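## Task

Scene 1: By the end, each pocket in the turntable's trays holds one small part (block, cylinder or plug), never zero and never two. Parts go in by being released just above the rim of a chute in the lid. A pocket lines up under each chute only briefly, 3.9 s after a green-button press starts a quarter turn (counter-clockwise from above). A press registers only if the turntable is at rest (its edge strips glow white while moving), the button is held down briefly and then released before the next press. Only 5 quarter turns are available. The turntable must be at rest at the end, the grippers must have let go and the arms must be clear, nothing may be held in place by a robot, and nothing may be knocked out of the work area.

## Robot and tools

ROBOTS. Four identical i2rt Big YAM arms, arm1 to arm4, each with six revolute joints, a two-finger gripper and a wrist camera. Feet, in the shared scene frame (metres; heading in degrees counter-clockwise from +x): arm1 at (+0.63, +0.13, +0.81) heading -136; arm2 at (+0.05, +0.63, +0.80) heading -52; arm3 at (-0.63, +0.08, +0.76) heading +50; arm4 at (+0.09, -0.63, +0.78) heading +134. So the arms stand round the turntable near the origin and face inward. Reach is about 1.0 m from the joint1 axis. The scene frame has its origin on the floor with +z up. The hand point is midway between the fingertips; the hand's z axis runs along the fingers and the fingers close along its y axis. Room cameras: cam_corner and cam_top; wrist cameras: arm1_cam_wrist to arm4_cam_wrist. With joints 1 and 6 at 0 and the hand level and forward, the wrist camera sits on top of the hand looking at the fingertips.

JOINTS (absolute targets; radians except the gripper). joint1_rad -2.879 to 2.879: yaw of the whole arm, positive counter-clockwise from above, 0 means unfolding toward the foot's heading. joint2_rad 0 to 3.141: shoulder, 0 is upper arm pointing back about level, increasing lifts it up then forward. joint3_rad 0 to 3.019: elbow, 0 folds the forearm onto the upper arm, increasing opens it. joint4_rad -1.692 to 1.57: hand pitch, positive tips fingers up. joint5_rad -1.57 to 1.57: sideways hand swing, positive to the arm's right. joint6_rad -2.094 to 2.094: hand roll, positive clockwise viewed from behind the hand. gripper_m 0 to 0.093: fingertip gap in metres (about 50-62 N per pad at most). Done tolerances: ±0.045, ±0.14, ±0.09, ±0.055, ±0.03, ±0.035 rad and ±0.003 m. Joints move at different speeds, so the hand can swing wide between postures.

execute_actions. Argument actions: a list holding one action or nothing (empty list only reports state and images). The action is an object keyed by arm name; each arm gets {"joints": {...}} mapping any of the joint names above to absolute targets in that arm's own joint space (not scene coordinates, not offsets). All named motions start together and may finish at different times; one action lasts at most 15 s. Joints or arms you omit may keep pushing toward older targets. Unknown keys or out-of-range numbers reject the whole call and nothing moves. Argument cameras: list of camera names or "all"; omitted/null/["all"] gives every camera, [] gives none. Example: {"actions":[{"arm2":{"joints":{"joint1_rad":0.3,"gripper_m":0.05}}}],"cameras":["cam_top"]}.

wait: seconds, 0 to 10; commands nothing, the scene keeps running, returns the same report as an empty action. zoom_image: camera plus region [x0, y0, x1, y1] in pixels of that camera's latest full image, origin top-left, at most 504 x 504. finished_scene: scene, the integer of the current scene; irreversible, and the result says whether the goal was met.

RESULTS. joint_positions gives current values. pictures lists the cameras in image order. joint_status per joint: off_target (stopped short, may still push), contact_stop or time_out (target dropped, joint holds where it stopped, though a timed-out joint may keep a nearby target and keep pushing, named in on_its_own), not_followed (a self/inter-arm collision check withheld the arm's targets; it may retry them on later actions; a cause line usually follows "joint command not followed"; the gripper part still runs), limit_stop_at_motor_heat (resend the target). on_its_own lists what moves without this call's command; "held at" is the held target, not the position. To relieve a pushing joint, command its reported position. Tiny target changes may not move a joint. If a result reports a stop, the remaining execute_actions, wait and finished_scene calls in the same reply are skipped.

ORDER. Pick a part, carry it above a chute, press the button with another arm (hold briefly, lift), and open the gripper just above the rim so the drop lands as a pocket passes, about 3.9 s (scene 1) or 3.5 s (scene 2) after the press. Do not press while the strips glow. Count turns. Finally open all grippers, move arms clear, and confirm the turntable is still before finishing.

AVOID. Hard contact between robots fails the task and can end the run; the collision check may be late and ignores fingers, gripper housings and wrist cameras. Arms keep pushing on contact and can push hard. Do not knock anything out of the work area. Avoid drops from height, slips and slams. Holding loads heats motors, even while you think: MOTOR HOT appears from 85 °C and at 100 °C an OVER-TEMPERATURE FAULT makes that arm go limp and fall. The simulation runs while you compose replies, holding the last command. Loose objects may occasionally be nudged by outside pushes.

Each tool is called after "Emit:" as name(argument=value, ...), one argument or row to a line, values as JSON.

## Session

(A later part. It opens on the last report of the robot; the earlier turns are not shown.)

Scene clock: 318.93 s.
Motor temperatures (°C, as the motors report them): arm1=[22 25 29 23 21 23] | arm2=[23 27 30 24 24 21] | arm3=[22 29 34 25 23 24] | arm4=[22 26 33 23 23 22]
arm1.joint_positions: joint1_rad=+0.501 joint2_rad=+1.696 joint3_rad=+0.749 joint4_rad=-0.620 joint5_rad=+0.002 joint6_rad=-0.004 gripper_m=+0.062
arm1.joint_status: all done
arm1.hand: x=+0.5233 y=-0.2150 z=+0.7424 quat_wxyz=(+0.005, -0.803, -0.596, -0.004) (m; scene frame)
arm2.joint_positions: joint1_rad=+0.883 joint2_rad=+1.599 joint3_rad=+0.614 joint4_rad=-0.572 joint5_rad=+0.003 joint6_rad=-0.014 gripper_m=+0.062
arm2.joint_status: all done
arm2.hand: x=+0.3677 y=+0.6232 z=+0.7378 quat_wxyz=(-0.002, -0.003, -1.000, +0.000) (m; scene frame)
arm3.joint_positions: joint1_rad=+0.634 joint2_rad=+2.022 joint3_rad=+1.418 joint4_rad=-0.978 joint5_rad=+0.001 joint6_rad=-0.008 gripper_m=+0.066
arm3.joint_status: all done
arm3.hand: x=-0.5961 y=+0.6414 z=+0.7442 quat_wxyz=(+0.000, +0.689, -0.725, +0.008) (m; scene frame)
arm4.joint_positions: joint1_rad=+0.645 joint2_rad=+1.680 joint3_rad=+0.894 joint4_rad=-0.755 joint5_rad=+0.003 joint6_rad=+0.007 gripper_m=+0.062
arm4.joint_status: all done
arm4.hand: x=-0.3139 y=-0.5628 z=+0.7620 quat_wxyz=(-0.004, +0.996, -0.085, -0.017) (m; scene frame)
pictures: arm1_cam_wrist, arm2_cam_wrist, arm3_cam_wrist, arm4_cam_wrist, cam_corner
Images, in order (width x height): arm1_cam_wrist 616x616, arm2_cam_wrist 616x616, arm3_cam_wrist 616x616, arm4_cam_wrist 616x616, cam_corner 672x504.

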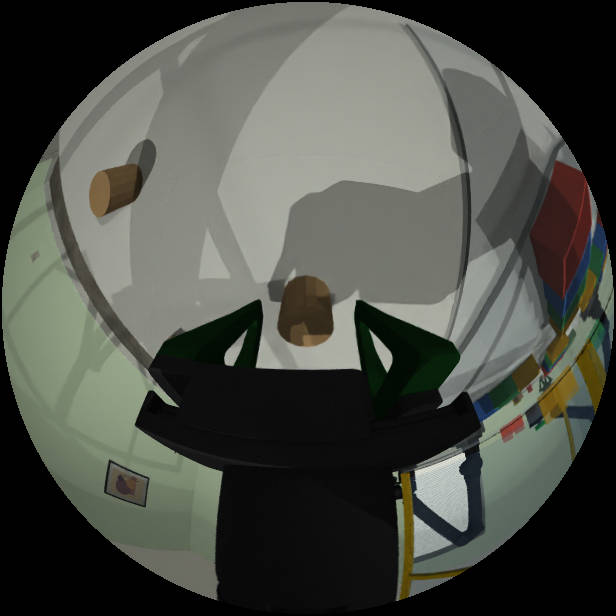

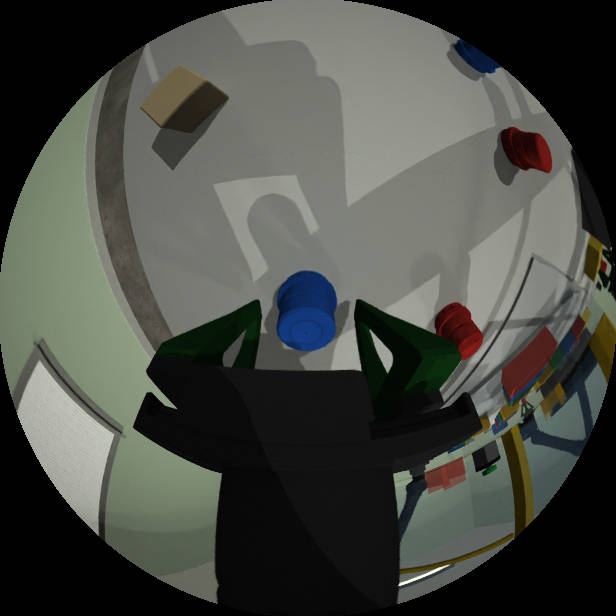

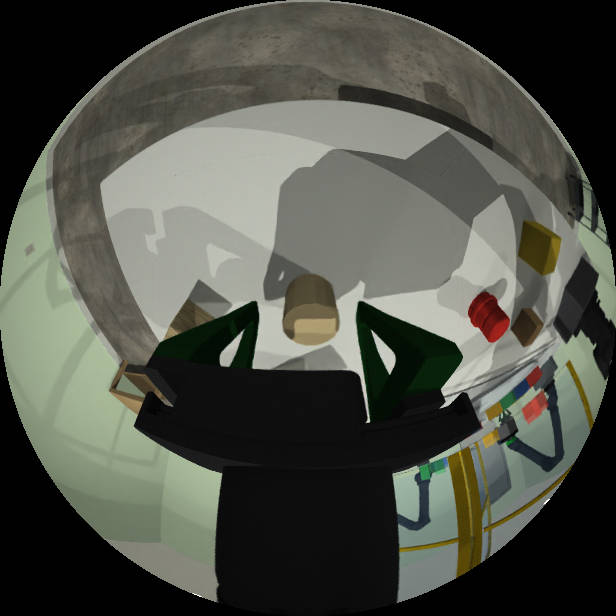

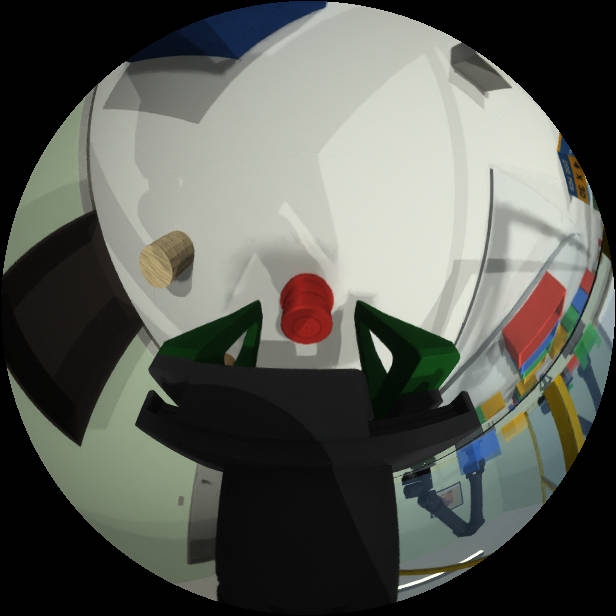

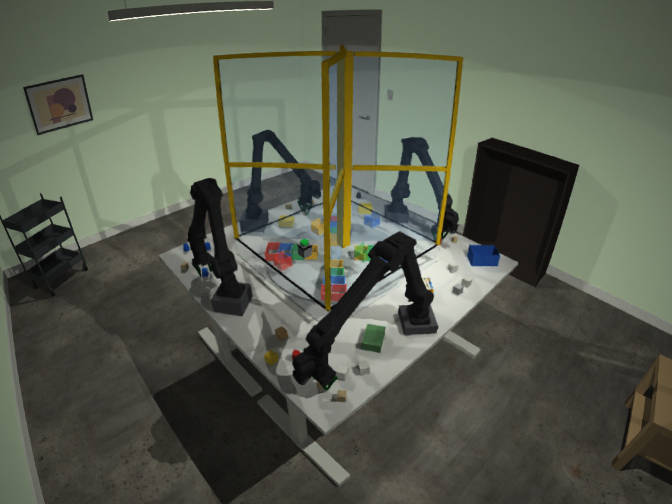

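Emit:
zoom_image(
  camera="arm1_cam_wrist",
  region=[245, 250, 371, 376],
)

Emit:
zoom_image(
  camera="arm2_cam_wrist",
  region=[245, 250, 371, 376],
)

Emit:
zoom_image(
  camera="arm3_cam_wrist",
  region=[245, 250, 371, 376],
)

Emit:
zoom_image(
  camera="arm4_cam_wrist",
  region=[245, 250, 371, 376],
)

Region (245, 250, 371, 376) of arm1_cam_wrist's 616x616 image, scaled by 4.000, with more detail than that image has.

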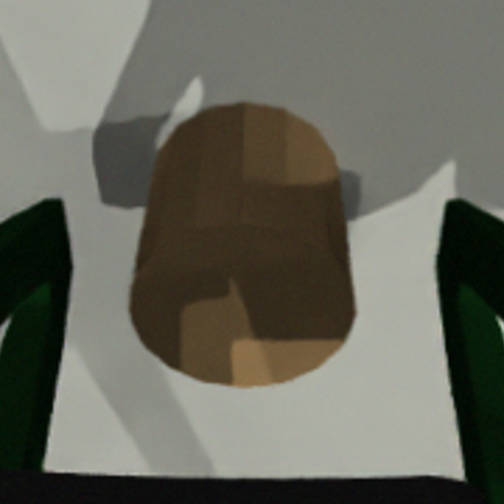

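Region (245, 250, 371, 376) of arm2_cam_wrist's 616x616 image, scaled by 4.000, with more detail than that image has.

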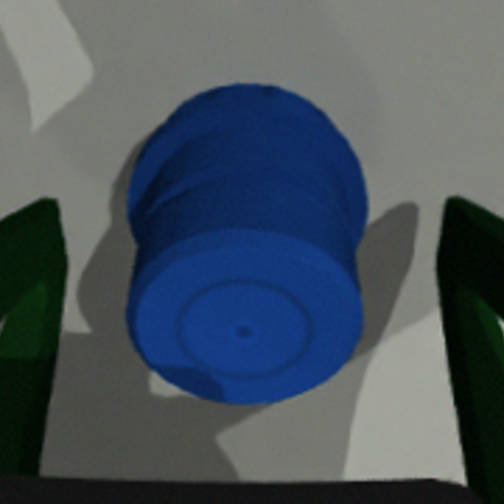

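Region (245, 250, 371, 376) of arm3_cam_wrist's 616x616 image, scaled by 4.000, with more detail than that image has.

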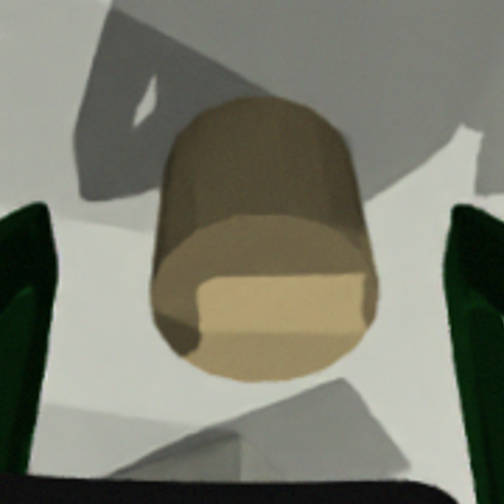

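Region (245, 250, 371, 376) of arm4_cam_wrist's 616x616 image, scaled by 4.000, with more detail than that image has.

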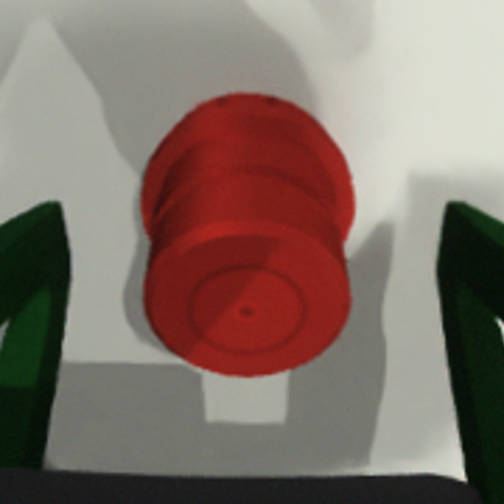

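Emit:
execute_actions(
  actions=[
    {"arm1": {"joints": {"gripper_m": 0.022}}, "arm2": {"joints": {"gripper_m": 0.022}}, "arm3": {"joints": {"gripper_m": 0.022}}, "arm4": {"joints": {"joint2_rad": 1.708, "joint3_rad": 0.884, "gripper_m": 0.052}}},
  ],
  cameras=["arm1_cam_wrist", "arm2_cam_wrist", "arm3_cam_wrist", "arm4_cam_wrist"],
)

Scene clock: 330.93 s.
Motor temperatures (°C, as the motors report them): arm1=[22 25 29 23 21 23] | arm2=[23 27 29 24 24 21] | arm3=[22 29 33 25 23 24] | arm4=[22 26 32 23 23 22]
arm1.joint_positions: joint1_rad=+0.501 joint2_rad=+1.696 joint3_rad=+0.749 joint4_rad=-0.620 joint5_rad=+0.001 joint6_rad=-0.004 gripper_m=+0.031
arm1.joint_status: gripper_m off_target (ended at +0.031, target +0.022)
arm1.hand: x=+0.5234 y=-0.2150 z=+0.7424 quat_wxyz=(+0.005, -0.803, -0.596, -0.004) (m; scene frame)
arm2.joint_positions: joint1_rad=+0.883 joint2_rad=+1.597 joint3_rad=+0.614 joint4_rad=-0.571 joint5_rad=+0.002 joint6_rad=-0.013 gripper_m=+0.028
arm2.joint_status: gripper_m off_target (ended at +0.028, target +0.022)
arm2.hand: x=+0.3683 y=+0.6235 z=+0.7384 quat_wxyz=(-0.004, -0.003, -1.000, -0.001) (m; scene frame)
arm3.joint_positions: joint1_rad=+0.634 joint2_rad=+2.022 joint3_rad=+1.418 joint4_rad=-0.978 joint5_rad=+0.000 joint6_rad=-0.008 gripper_m=+0.031
arm3.joint_status: gripper_m off_target (ended at +0.031, target +0.022)
arm3.hand: x=-0.5961 y=+0.6414 z=+0.7442 quat_wxyz=(+0.000, +0.689, -0.725, +0.007) (m; scene frame)
arm4.joint_positions: joint1_rad=+0.645 joint2_rad=+1.699 joint3_rad=+0.879 joint4_rad=-0.754 joint5_rad=+0.003 joint6_rad=+0.007 gripper_m=+0.052
arm4.joint_status: all done
arm4.hand: x=-0.3038 y=-0.5645 z=+0.7510 quat_wxyz=(-0.003, +0.996, -0.085, -0.001) (m; scene frame)
pictures: arm1_cam_wrist, arm2_cam_wrist, arm3_cam_wrist, arm4_cam_wrist
Images, in order (width x height): arm1_cam_wrist 616x616, arm2_cam_wrist 616x616, arm3_cam_wrist 616x616, arm4_cam_wrist 616x616.

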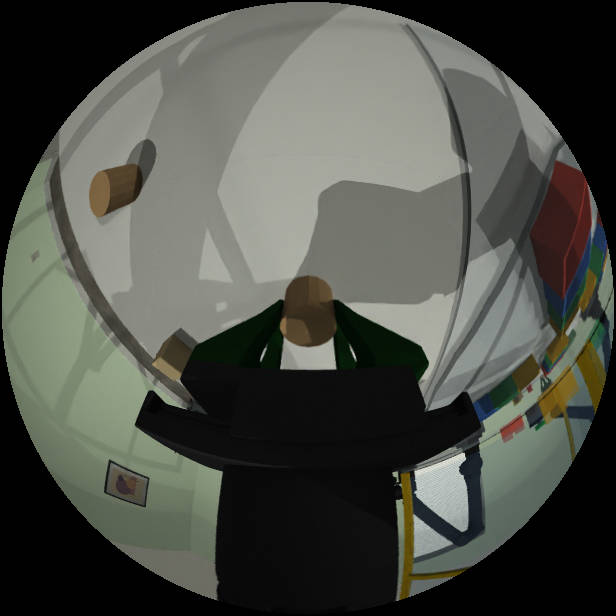

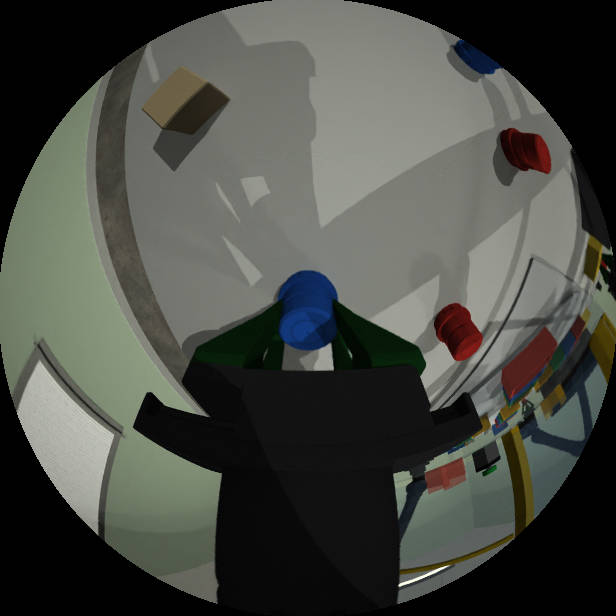

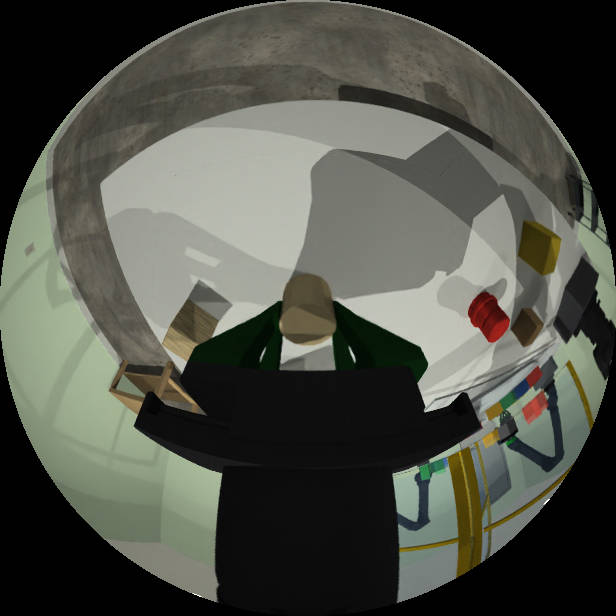

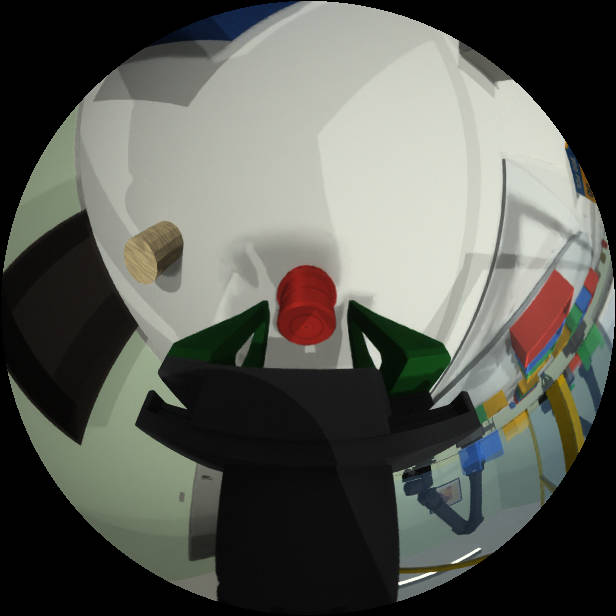

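Emit:
execute_actions(
  actions=[
    {"arm1": {"joints": {"joint2_rad": 1.236, "joint3_rad": 0.995, "joint4_rad": -1.318}}, "arm2": {"joints": {"joint2_rad": 0.961, "joint3_rad": 0.868, "joint4_rad": -1.468}}, "arm3": {"joints": {"joint2_rad": 0.85, "joint4_rad": -1.68}}, "arm4": {"joints": {"gripper_m": 0.02}}},
  ],
  cameras=["arm1_cam_wrist", "arm2_cam_wrist", "arm3_cam_wrist", "arm4_cam_wrist", "cam_top"],
)

Scene clock: 384.20 s.
Motor temperatures (°C, as the motors report them): arm1=[22 26 29 23 21 23] | arm2=[23 27 29 24 24 21] | arm3=[22 30 33 25 23 24] | arm4=[22 26 31 23 23 22]
arm1.joint_positions: joint1_rad=+0.501 joint2_rad=+1.226 joint3_rad=+0.991 joint4_rad=-1.309 joint5_rad=+0.001 joint6_rad=-0.004 gripper_m=+0.031
arm1.joint_status: all done
arm1.hand: x=+0.5302 y=-0.1952 z=+0.9759 quat_wxyz=(-0.001, -0.803, -0.596, +0.005) (m; scene frame)
arm2.joint_positions: joint1_rad=+0.883 joint2_rad=+0.966 joint3_rad=+0.850 joint4_rad=-1.454 joint5_rad=+0.002 joint6_rad=-0.013 gripper_m=+0.028
arm2.joint_status: all done
arm2.hand: x=+0.2971 y=+0.6238 z=+0.9861 quat_wxyz=(+0.004, -0.003, -1.000, -0.001) (m; scene frame)
arm3.joint_positions: joint1_rad=+0.634 joint2_rad=+0.846 joint3_rad=+1.418 joint4_rad=-1.675 joint5_rad=+0.000 joint6_rad=-0.008 gripper_m=+0.031
arm3.joint_status: all done
arm3.hand: x=-0.6193 y=+0.3353 z=+1.2114 quat_wxyz=(-0.174, +0.671, -0.704, -0.155) (m; scene frame)
arm4.joint_positions: joint1_rad=+0.645 joint2_rad=+1.699 joint3_rad=+0.879 joint4_rad=-0.754 joint5_rad=+0.002 joint6_rad=+0.006 gripper_m=+0.027
arm4.joint_status: gripper_m off_target (ended at +0.027, target +0.020)
arm4.hand: x=-0.3038 y=-0.5646 z=+0.7510 quat_wxyz=(-0.003, +0.996, -0.085, -0.001) (m; scene frame)
pictures: arm1_cam_wrist, arm2_cam_wrist, arm3_cam_wrist, arm4_cam_wrist, cam_top
Images, in order (width x height): arm1_cam_wrist 616x616, arm2_cam_wrist 616x616, arm3_cam_wrist 616x616, arm4_cam_wrist 616x616, cam_top 672x504.

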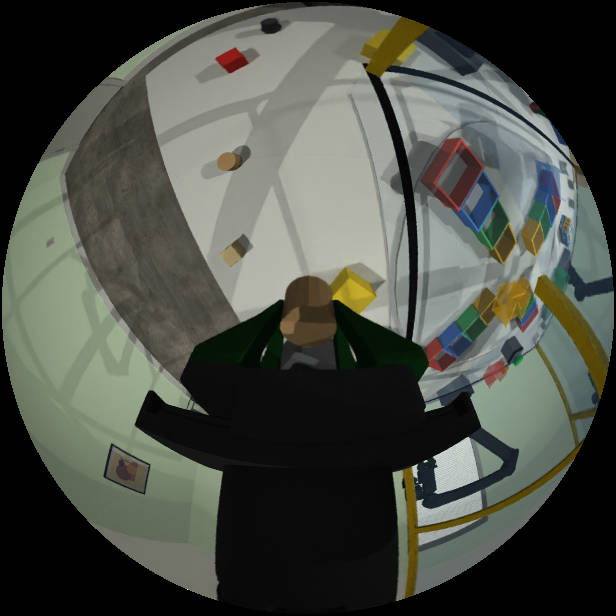

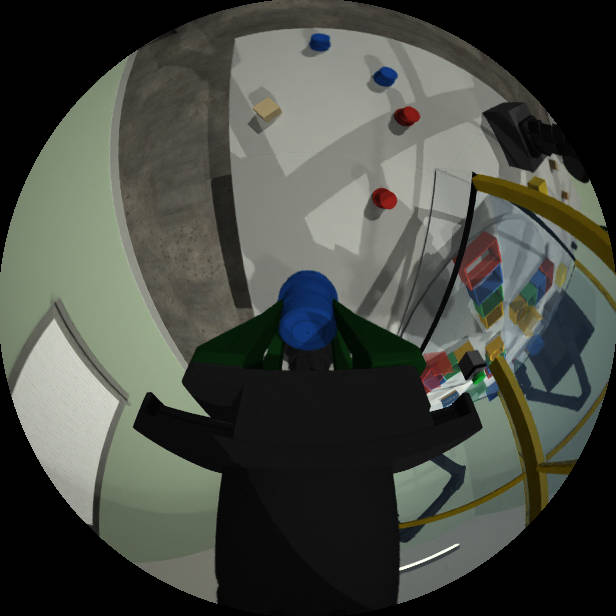

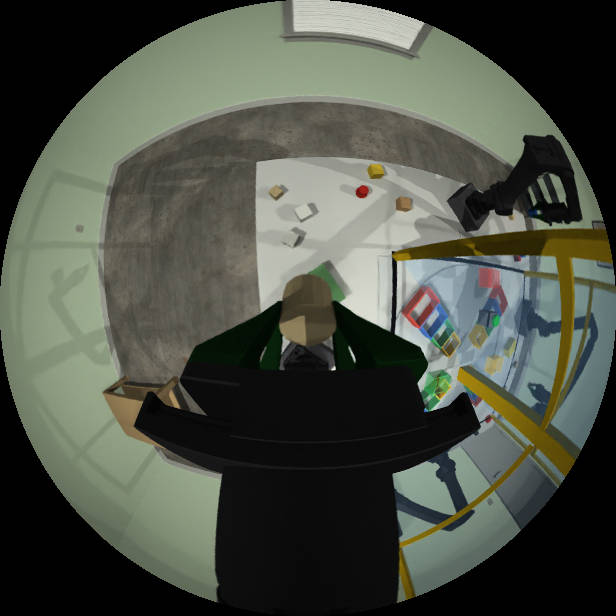

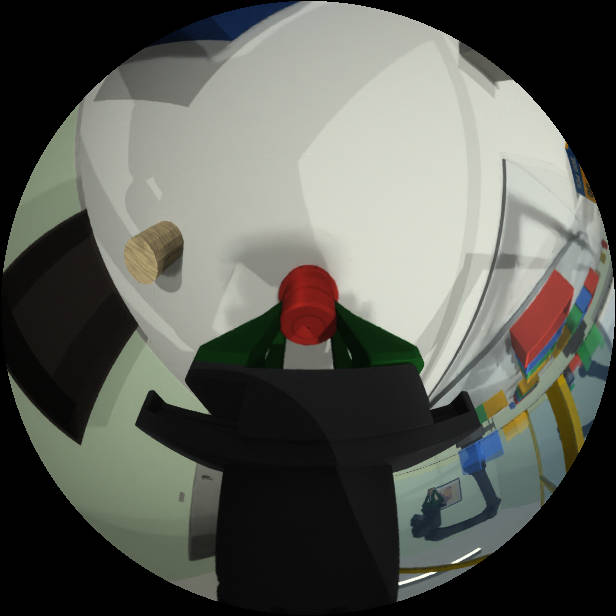

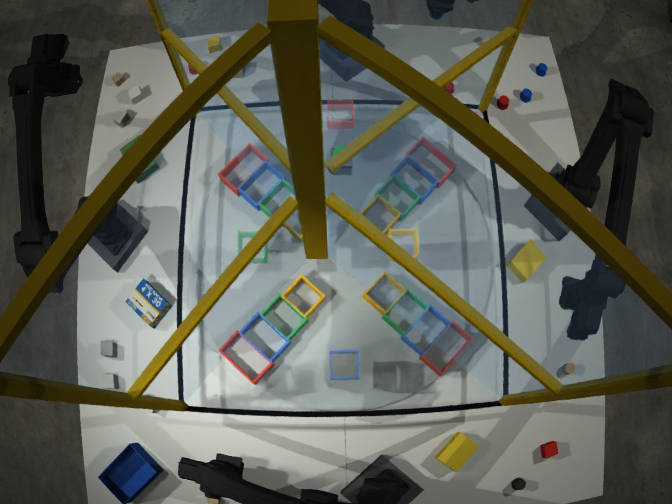

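Emit:
zoom_image(
  camera="arm1_cam_wrist",
  region=[170, 5, 450, 285],
)

Emit:
zoom_image(
  camera="arm2_cam_wrist",
  region=[230, 20, 482, 272],
)

Emit:
zoom_image(
  camera="arm3_cam_wrist",
  region=[250, 140, 450, 340],
)

Region (170, 5, 450, 285) of arm1_cam_wrist's 616x616 image, scaled by 1.800, with more detail than that image has.

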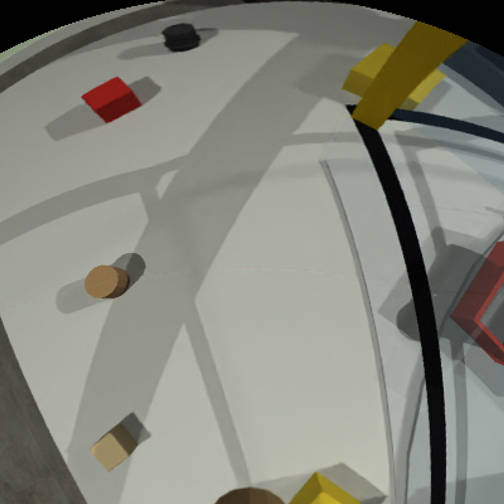

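Region (230, 20, 482, 272) of arm2_cam_wrist's 616x616 image, scaled by 2.000, with more detail than that image has.

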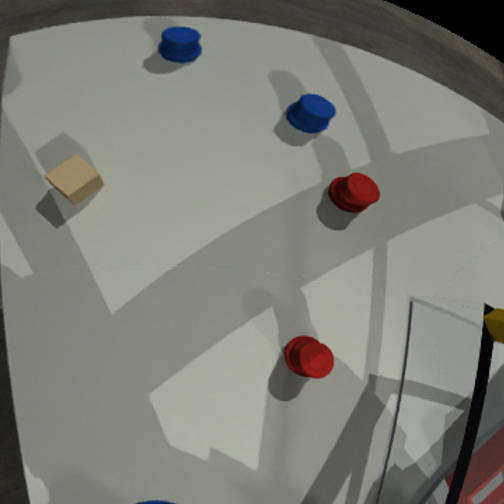

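Region (250, 140, 450, 340) of arm3_cam_wrist's 616x616 image, scaled by 2.520, with more detail than that image has.

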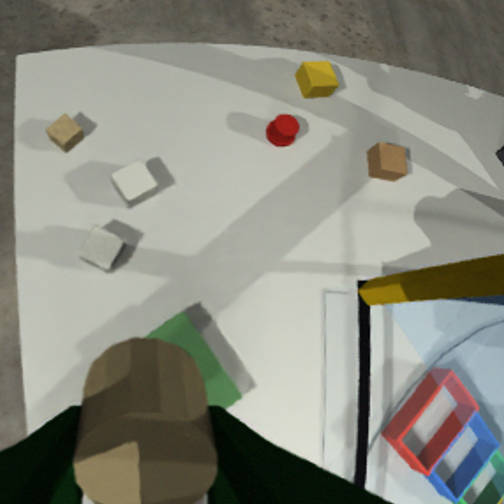

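Emit:
execute_actions(
  actions=[
    {"arm1": {"joints": {"joint1_rad": -0.52}}, "arm2": {"joints": {"joint1_rad": -0.87, "joint2_rad": 0.86, "joint4_rad": -1.57}}, "arm3": {"joints": {"joint1_rad": -1.08, "joint2_rad": 0.75, "joint3_rad": 0.91, "joint4_rad": -1.6}}, "arm4": {"joints": {"joint2_rad": 1.242, "joint3_rad": 1.09, "joint4_rad": -1.41}}},
  ],
)

Scene clock: 430.03 s.
Motor temperatures (°C, as the motors report them): arm1=[22 25 32 23 21 23] | arm2=[23 26 33 24 24 21] | arm3=[22 27 35 25 23 24] | arm4=[22 26 32 23 23 22]
arm1.joint_positions: joint1_rad=-0.514 joint2_rad=+1.226 joint3_rad=+0.991 joint4_rad=-1.309 joint5_rad=+0.001 joint6_rad=-0.004 gripper_m=+0.031
arm1.joint_status: all done
arm1.hand: x=+0.3048 y=+0.0407 z=+0.9793 quat_wxyz=(+0.007, -0.991, -0.130, +0.011) (m; scene frame)
arm2.joint_positions: joint1_rad=-0.866 joint2_rad=+0.859 joint3_rad=+0.850 joint4_rad=-1.556 joint5_rad=+0.000 joint6_rad=-0.012 gripper_m=+0.028
arm2.joint_status: all done
arm2.hand: x=+0.0138 y=+0.4240 z=+1.0095 quat_wxyz=(+0.003, -0.769, -0.639, +0.004) (m; scene frame)
arm3.joint_positions: joint1_rad=-1.072 joint2_rad=+0.758 joint3_rad=+0.910 joint4_rad=-1.609 joint5_rad=+0.000 joint6_rad=-0.008 gripper_m=+0.031
arm3.joint_status: all done
arm3.hand: x=-0.4375 y=+0.0436 z=+1.0207 quat_wxyz=(-0.062, -0.093, -0.994, +0.005) (m; scene frame)
arm4.joint_positions: joint1_rad=+0.645 joint2_rad=+1.236 joint3_rad=+1.073 joint4_rad=-1.402 joint5_rad=+0.002 joint6_rad=+0.006 gripper_m=+0.027
arm4.joint_status: all done
arm4.hand: x=-0.2460 y=-0.5747 z=+0.9808 quat_wxyz=(-0.003, +0.996, -0.085, -0.004) (m; scene frame)
pictures: arm1_cam_wrist, arm2_cam_wrist, arm3_cam_wrist, arm4_cam_wrist, cam_corner, cam_top
Images, in order (width x height): arm1_cam_wrist 616x616, arm2_cam_wrist 616x616, arm3_cam_wrist 616x616, arm4_cam_wrist 616x616, cam_corner 672x504, cam_top 672x504.

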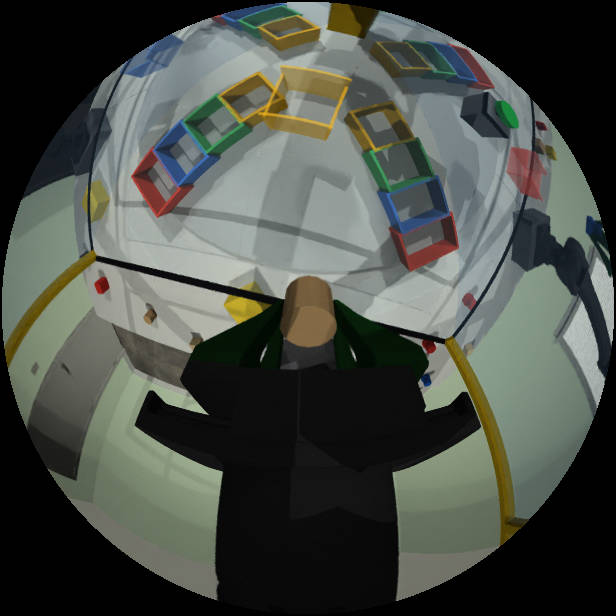

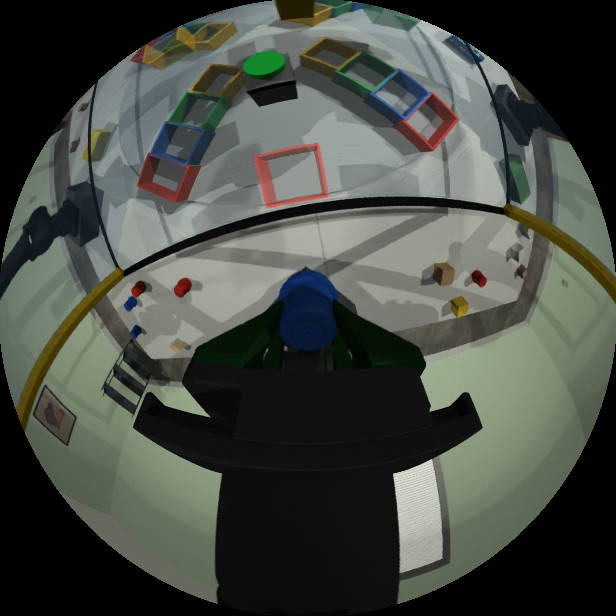

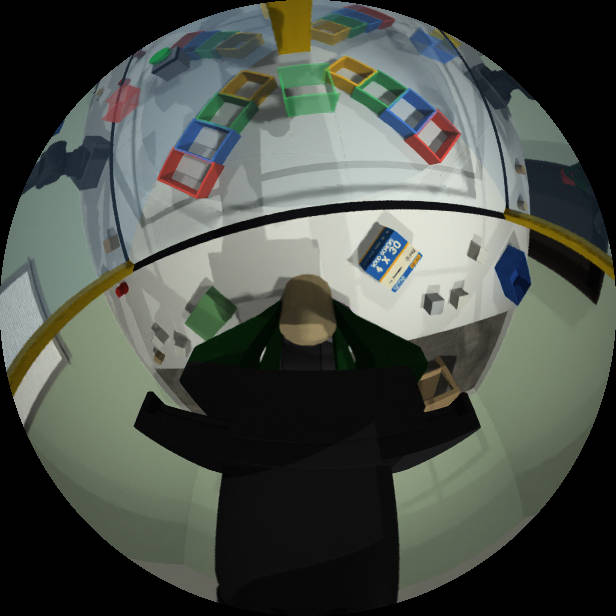

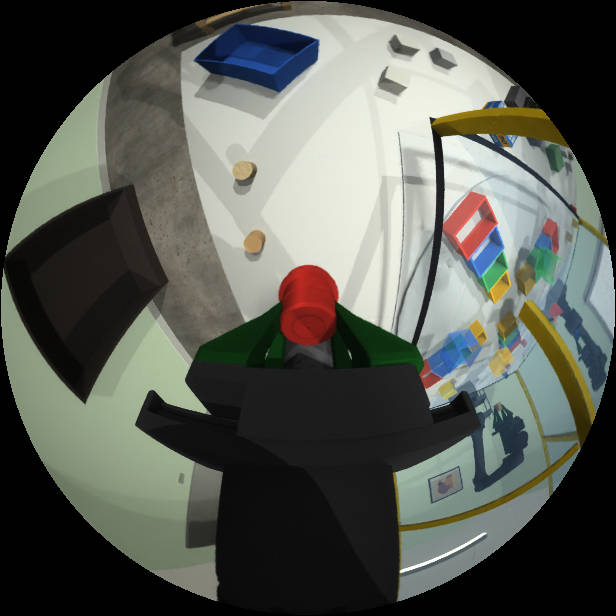

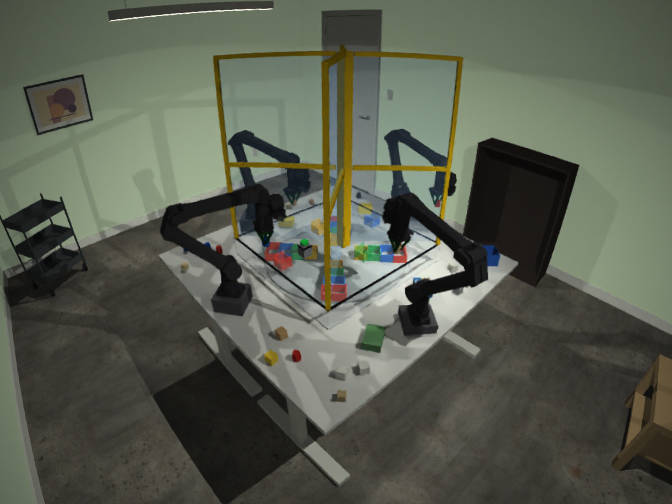

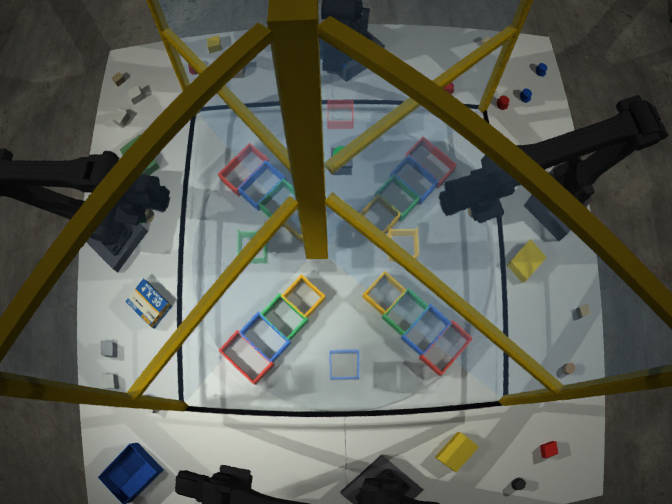

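Emit:
zoom_image(
  camera="arm1_cam_wrist",
  region=[230, 0, 398, 168],
)

Emit:
zoom_image(
  camera="arm2_cam_wrist",
  region=[200, 30, 380, 210],
)

Emit:
zoom_image(
  camera="arm3_cam_wrist",
  region=[230, 0, 398, 168],
)

Emit:
zoom_image(
  camera="arm4_cam_wrist",
  region=[200, 20, 480, 300],
)

Emit:
zoom_image(
  camera="cam_corner",
  region=[245, 200, 415, 310],
)

Region (230, 0, 398, 168) of arm1_cam_wrist's 616x616 image, scaled by 3.000, with more detail than that image has.

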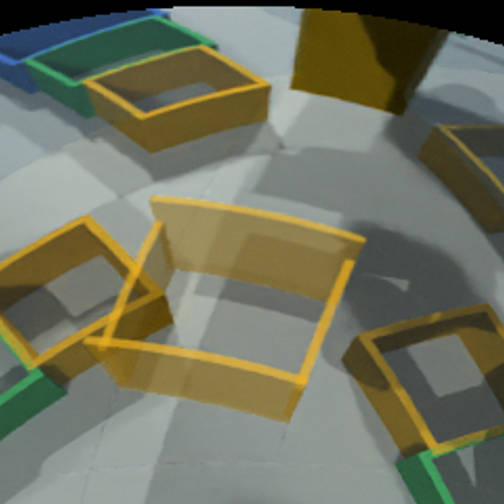

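Region (200, 30, 380, 210) of arm2_cam_wrist's 616x616 image, scaled by 2.800, with more detail than that image has.

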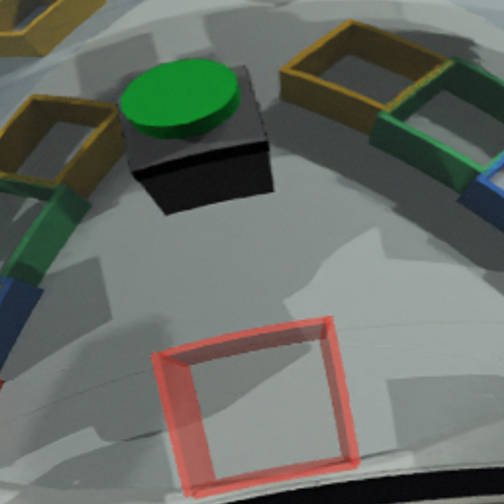

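Region (230, 0, 398, 168) of arm3_cam_wrist's 616x616 image, scaled by 3.000, with more detail than that image has.

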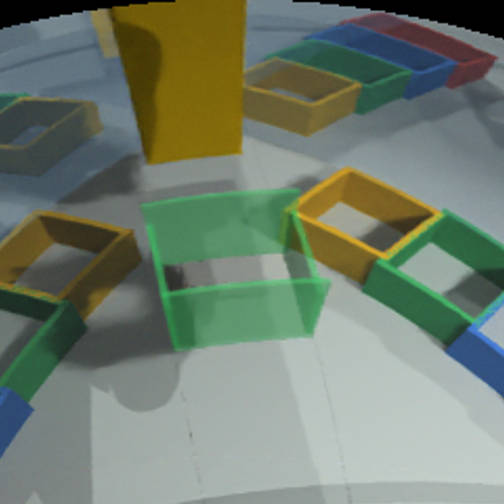

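Region (200, 20, 480, 300) of arm4_cam_wrist's 616x616 image, scaled by 1.800, with more detail than that image has.

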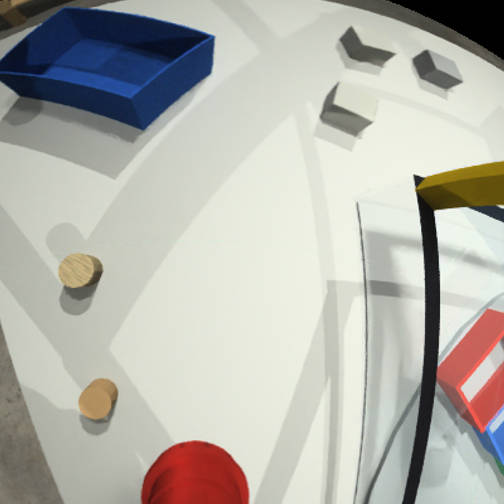

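Region (245, 200, 415, 310) of cam_corner's 672x504 image, scaled by 2.965, with more detail than that image has; it fills the top 326 rows of this view, and the rest is white.

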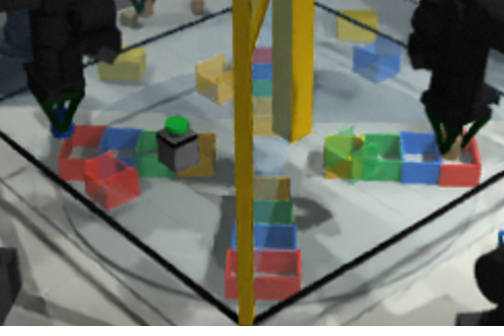

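Emit:
execute_actions(
  actions=[
    {"arm1": {"joints": {"joint2_rad": 1.578, "joint3_rad": 1.27, "joint4_rad": -1.04, "joint6_rad": 0.26}}, "arm2": {"joints": {"joint1_rad": -0.762, "joint2_rad": 1.325, "joint3_rad": 1.13, "joint4_rad": -1.345}}, "arm3": {"joints": {"joint2_rad": 1.26, "joint3_rad": 1.005, "joint4_rad": -0.92, "joint6_rad": -0.19}}, "arm4": {"joints": {"joint1_rad": -0.524, "joint6_rad": 0.244}}},
  ],
)

Scene clock: 485.63 s.
Motor temperatures (°C, as the motors report them): arm1=[22 25 33 23 21 23] | arm2=[23 26 34 24 24 21] | arm3=[22 27 36 25 23 24] | arm4=[22 25 35 23 23 22]
arm1.joint_positions: joint1_rad=-0.514 joint2_rad=+1.577 joint3_rad=+1.236 joint4_rad=-1.048 joint5_rad=+0.001 joint6_rad=+0.250 gripper_m=+0.031
arm1.joint_status: all done
arm1.hand: x=+0.1493 y=+0.0003 z=+0.9424 quat_wxyz=(-0.014, -0.996, -0.004, +0.087) (m; scene frame)
arm2.joint_positions: joint1_rad=-0.764 joint2_rad=+1.334 joint3_rad=+1.091 joint4_rad=-1.354 joint5_rad=+0.000 joint6_rad=-0.012 gripper_m=+0.028
arm2.joint_status: all done
arm2.hand: x=+0.0199 y=+0.2675 z=+0.9734 quat_wxyz=(+0.013, -0.736, -0.677, -0.008) (m; scene frame)
arm3.joint_positions: joint1_rad=-1.072 joint2_rad=+1.271 joint3_rad=+0.969 joint4_rad=-0.934 joint5_rad=+0.000 joint6_rad=-0.179 gripper_m=+0.031
arm3.joint_status: all done
arm3.hand: x=-0.2195 y=+0.0009 z=+0.9358 quat_wxyz=(-0.169, -0.008, -0.985, +0.031) (m; scene frame)
arm4.joint_positions: joint1_rad=-0.525 joint2_rad=+1.237 joint3_rad=+1.073 joint4_rad=-1.402 joint5_rad=+0.000 joint6_rad=+0.238 gripper_m=+0.027
arm4.joint_status: all done
arm4.hand: x=+0.0097 y=-0.3002 z=+0.9806 quat_wxyz=(-0.001, +0.707, -0.707, -0.004) (m; scene frame)
pictures: arm1_cam_wrist, arm2_cam_wrist, arm3_cam_wrist, arm4_cam_wrist, cam_corner, cam_top
Images, in order (width x height): arm1_cam_wrist 616x616, arm2_cam_wrist 616x616, arm3_cam_wrist 616x616, arm4_cam_wrist 616x616, cam_corner 672x504, cam_top 672x504.

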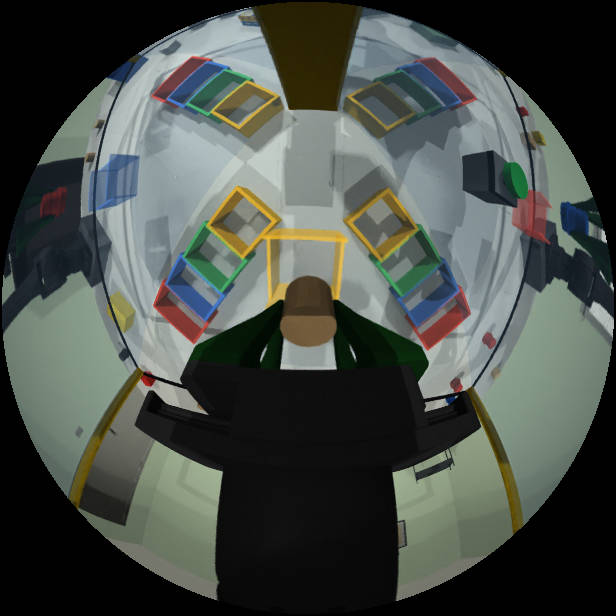

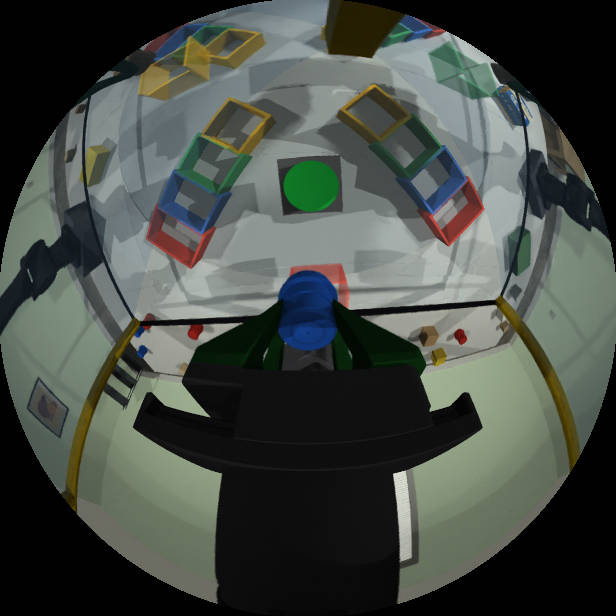

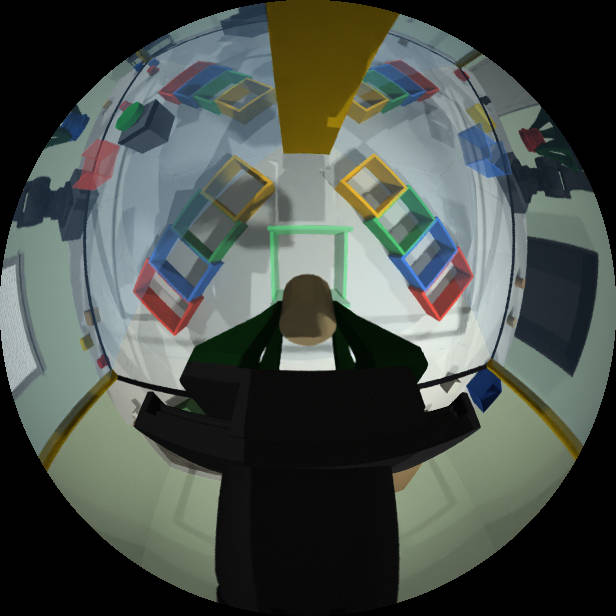

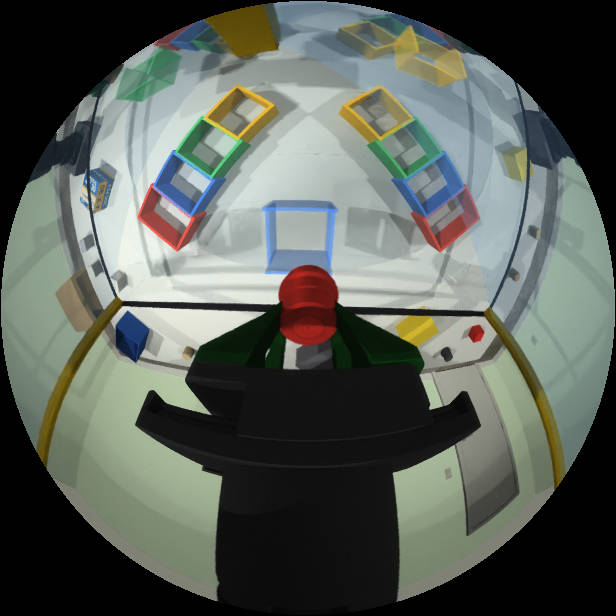

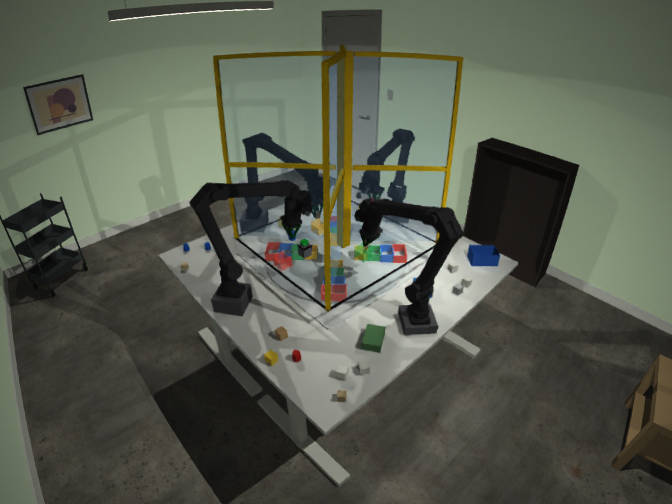

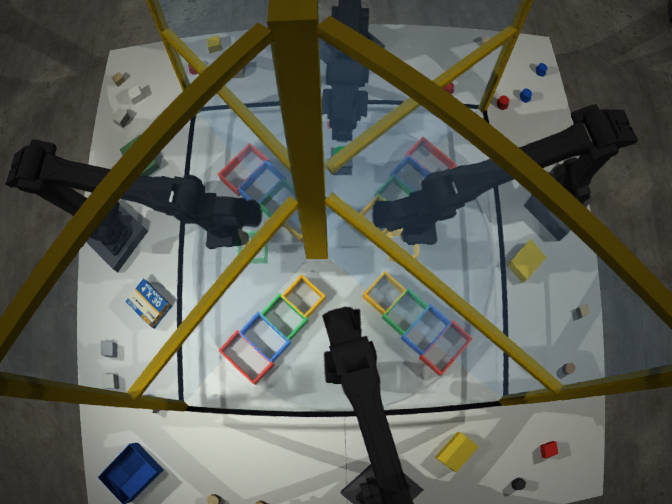

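Emit:
zoom_image(
  camera="arm1_cam_wrist",
  region=[245, 210, 371, 336],
)

Emit:
zoom_image(
  camera="arm2_cam_wrist",
  region=[224, 140, 392, 308],
)

Emit:
zoom_image(
  camera="arm3_cam_wrist",
  region=[245, 210, 371, 336],
)

Emit:
zoom_image(
  camera="arm4_cam_wrist",
  region=[245, 180, 371, 306],
)

Emit:
zoom_image(
  camera="arm1_cam_wrist",
  region=[450, 130, 616, 296],
)

Region (245, 210, 371, 336) of arm1_cam_wrist's 616x616 image, scaled by 4.000, with more detail than that image has.

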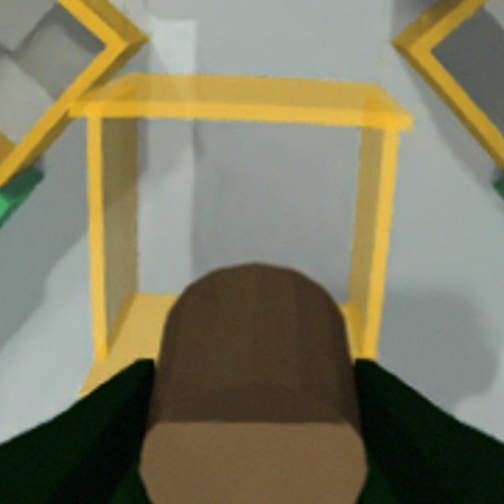

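Region (224, 140, 392, 308) of arm2_cam_wrist's 616x616 image, scaled by 3.000, with more detail than that image has.

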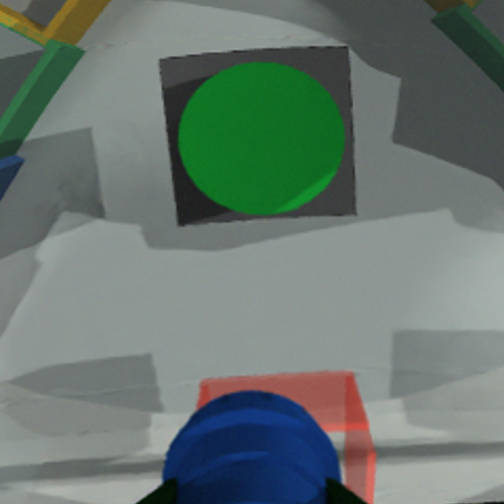

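Region (245, 210, 371, 336) of arm3_cam_wrist's 616x616 image, scaled by 4.000, with more detail than that image has.

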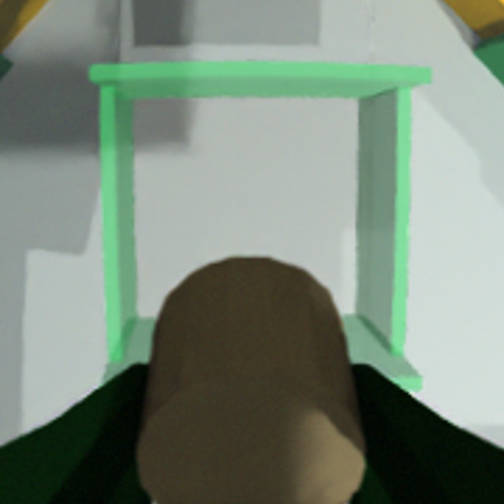

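Region (245, 180, 371, 306) of arm4_cam_wrist's 616x616 image, scaled by 4.000, with more detail than that image has.

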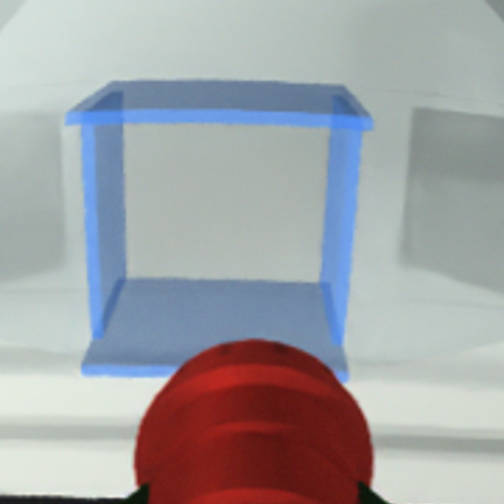

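Region (450, 130, 616, 296) of arm1_cam_wrist's 616x616 image, scaled by 3.036, with more detail than that image has.

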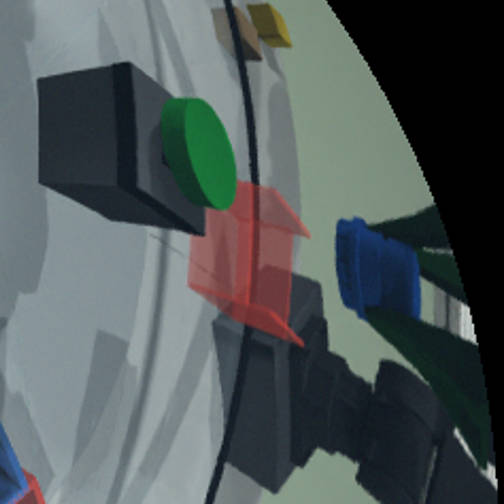

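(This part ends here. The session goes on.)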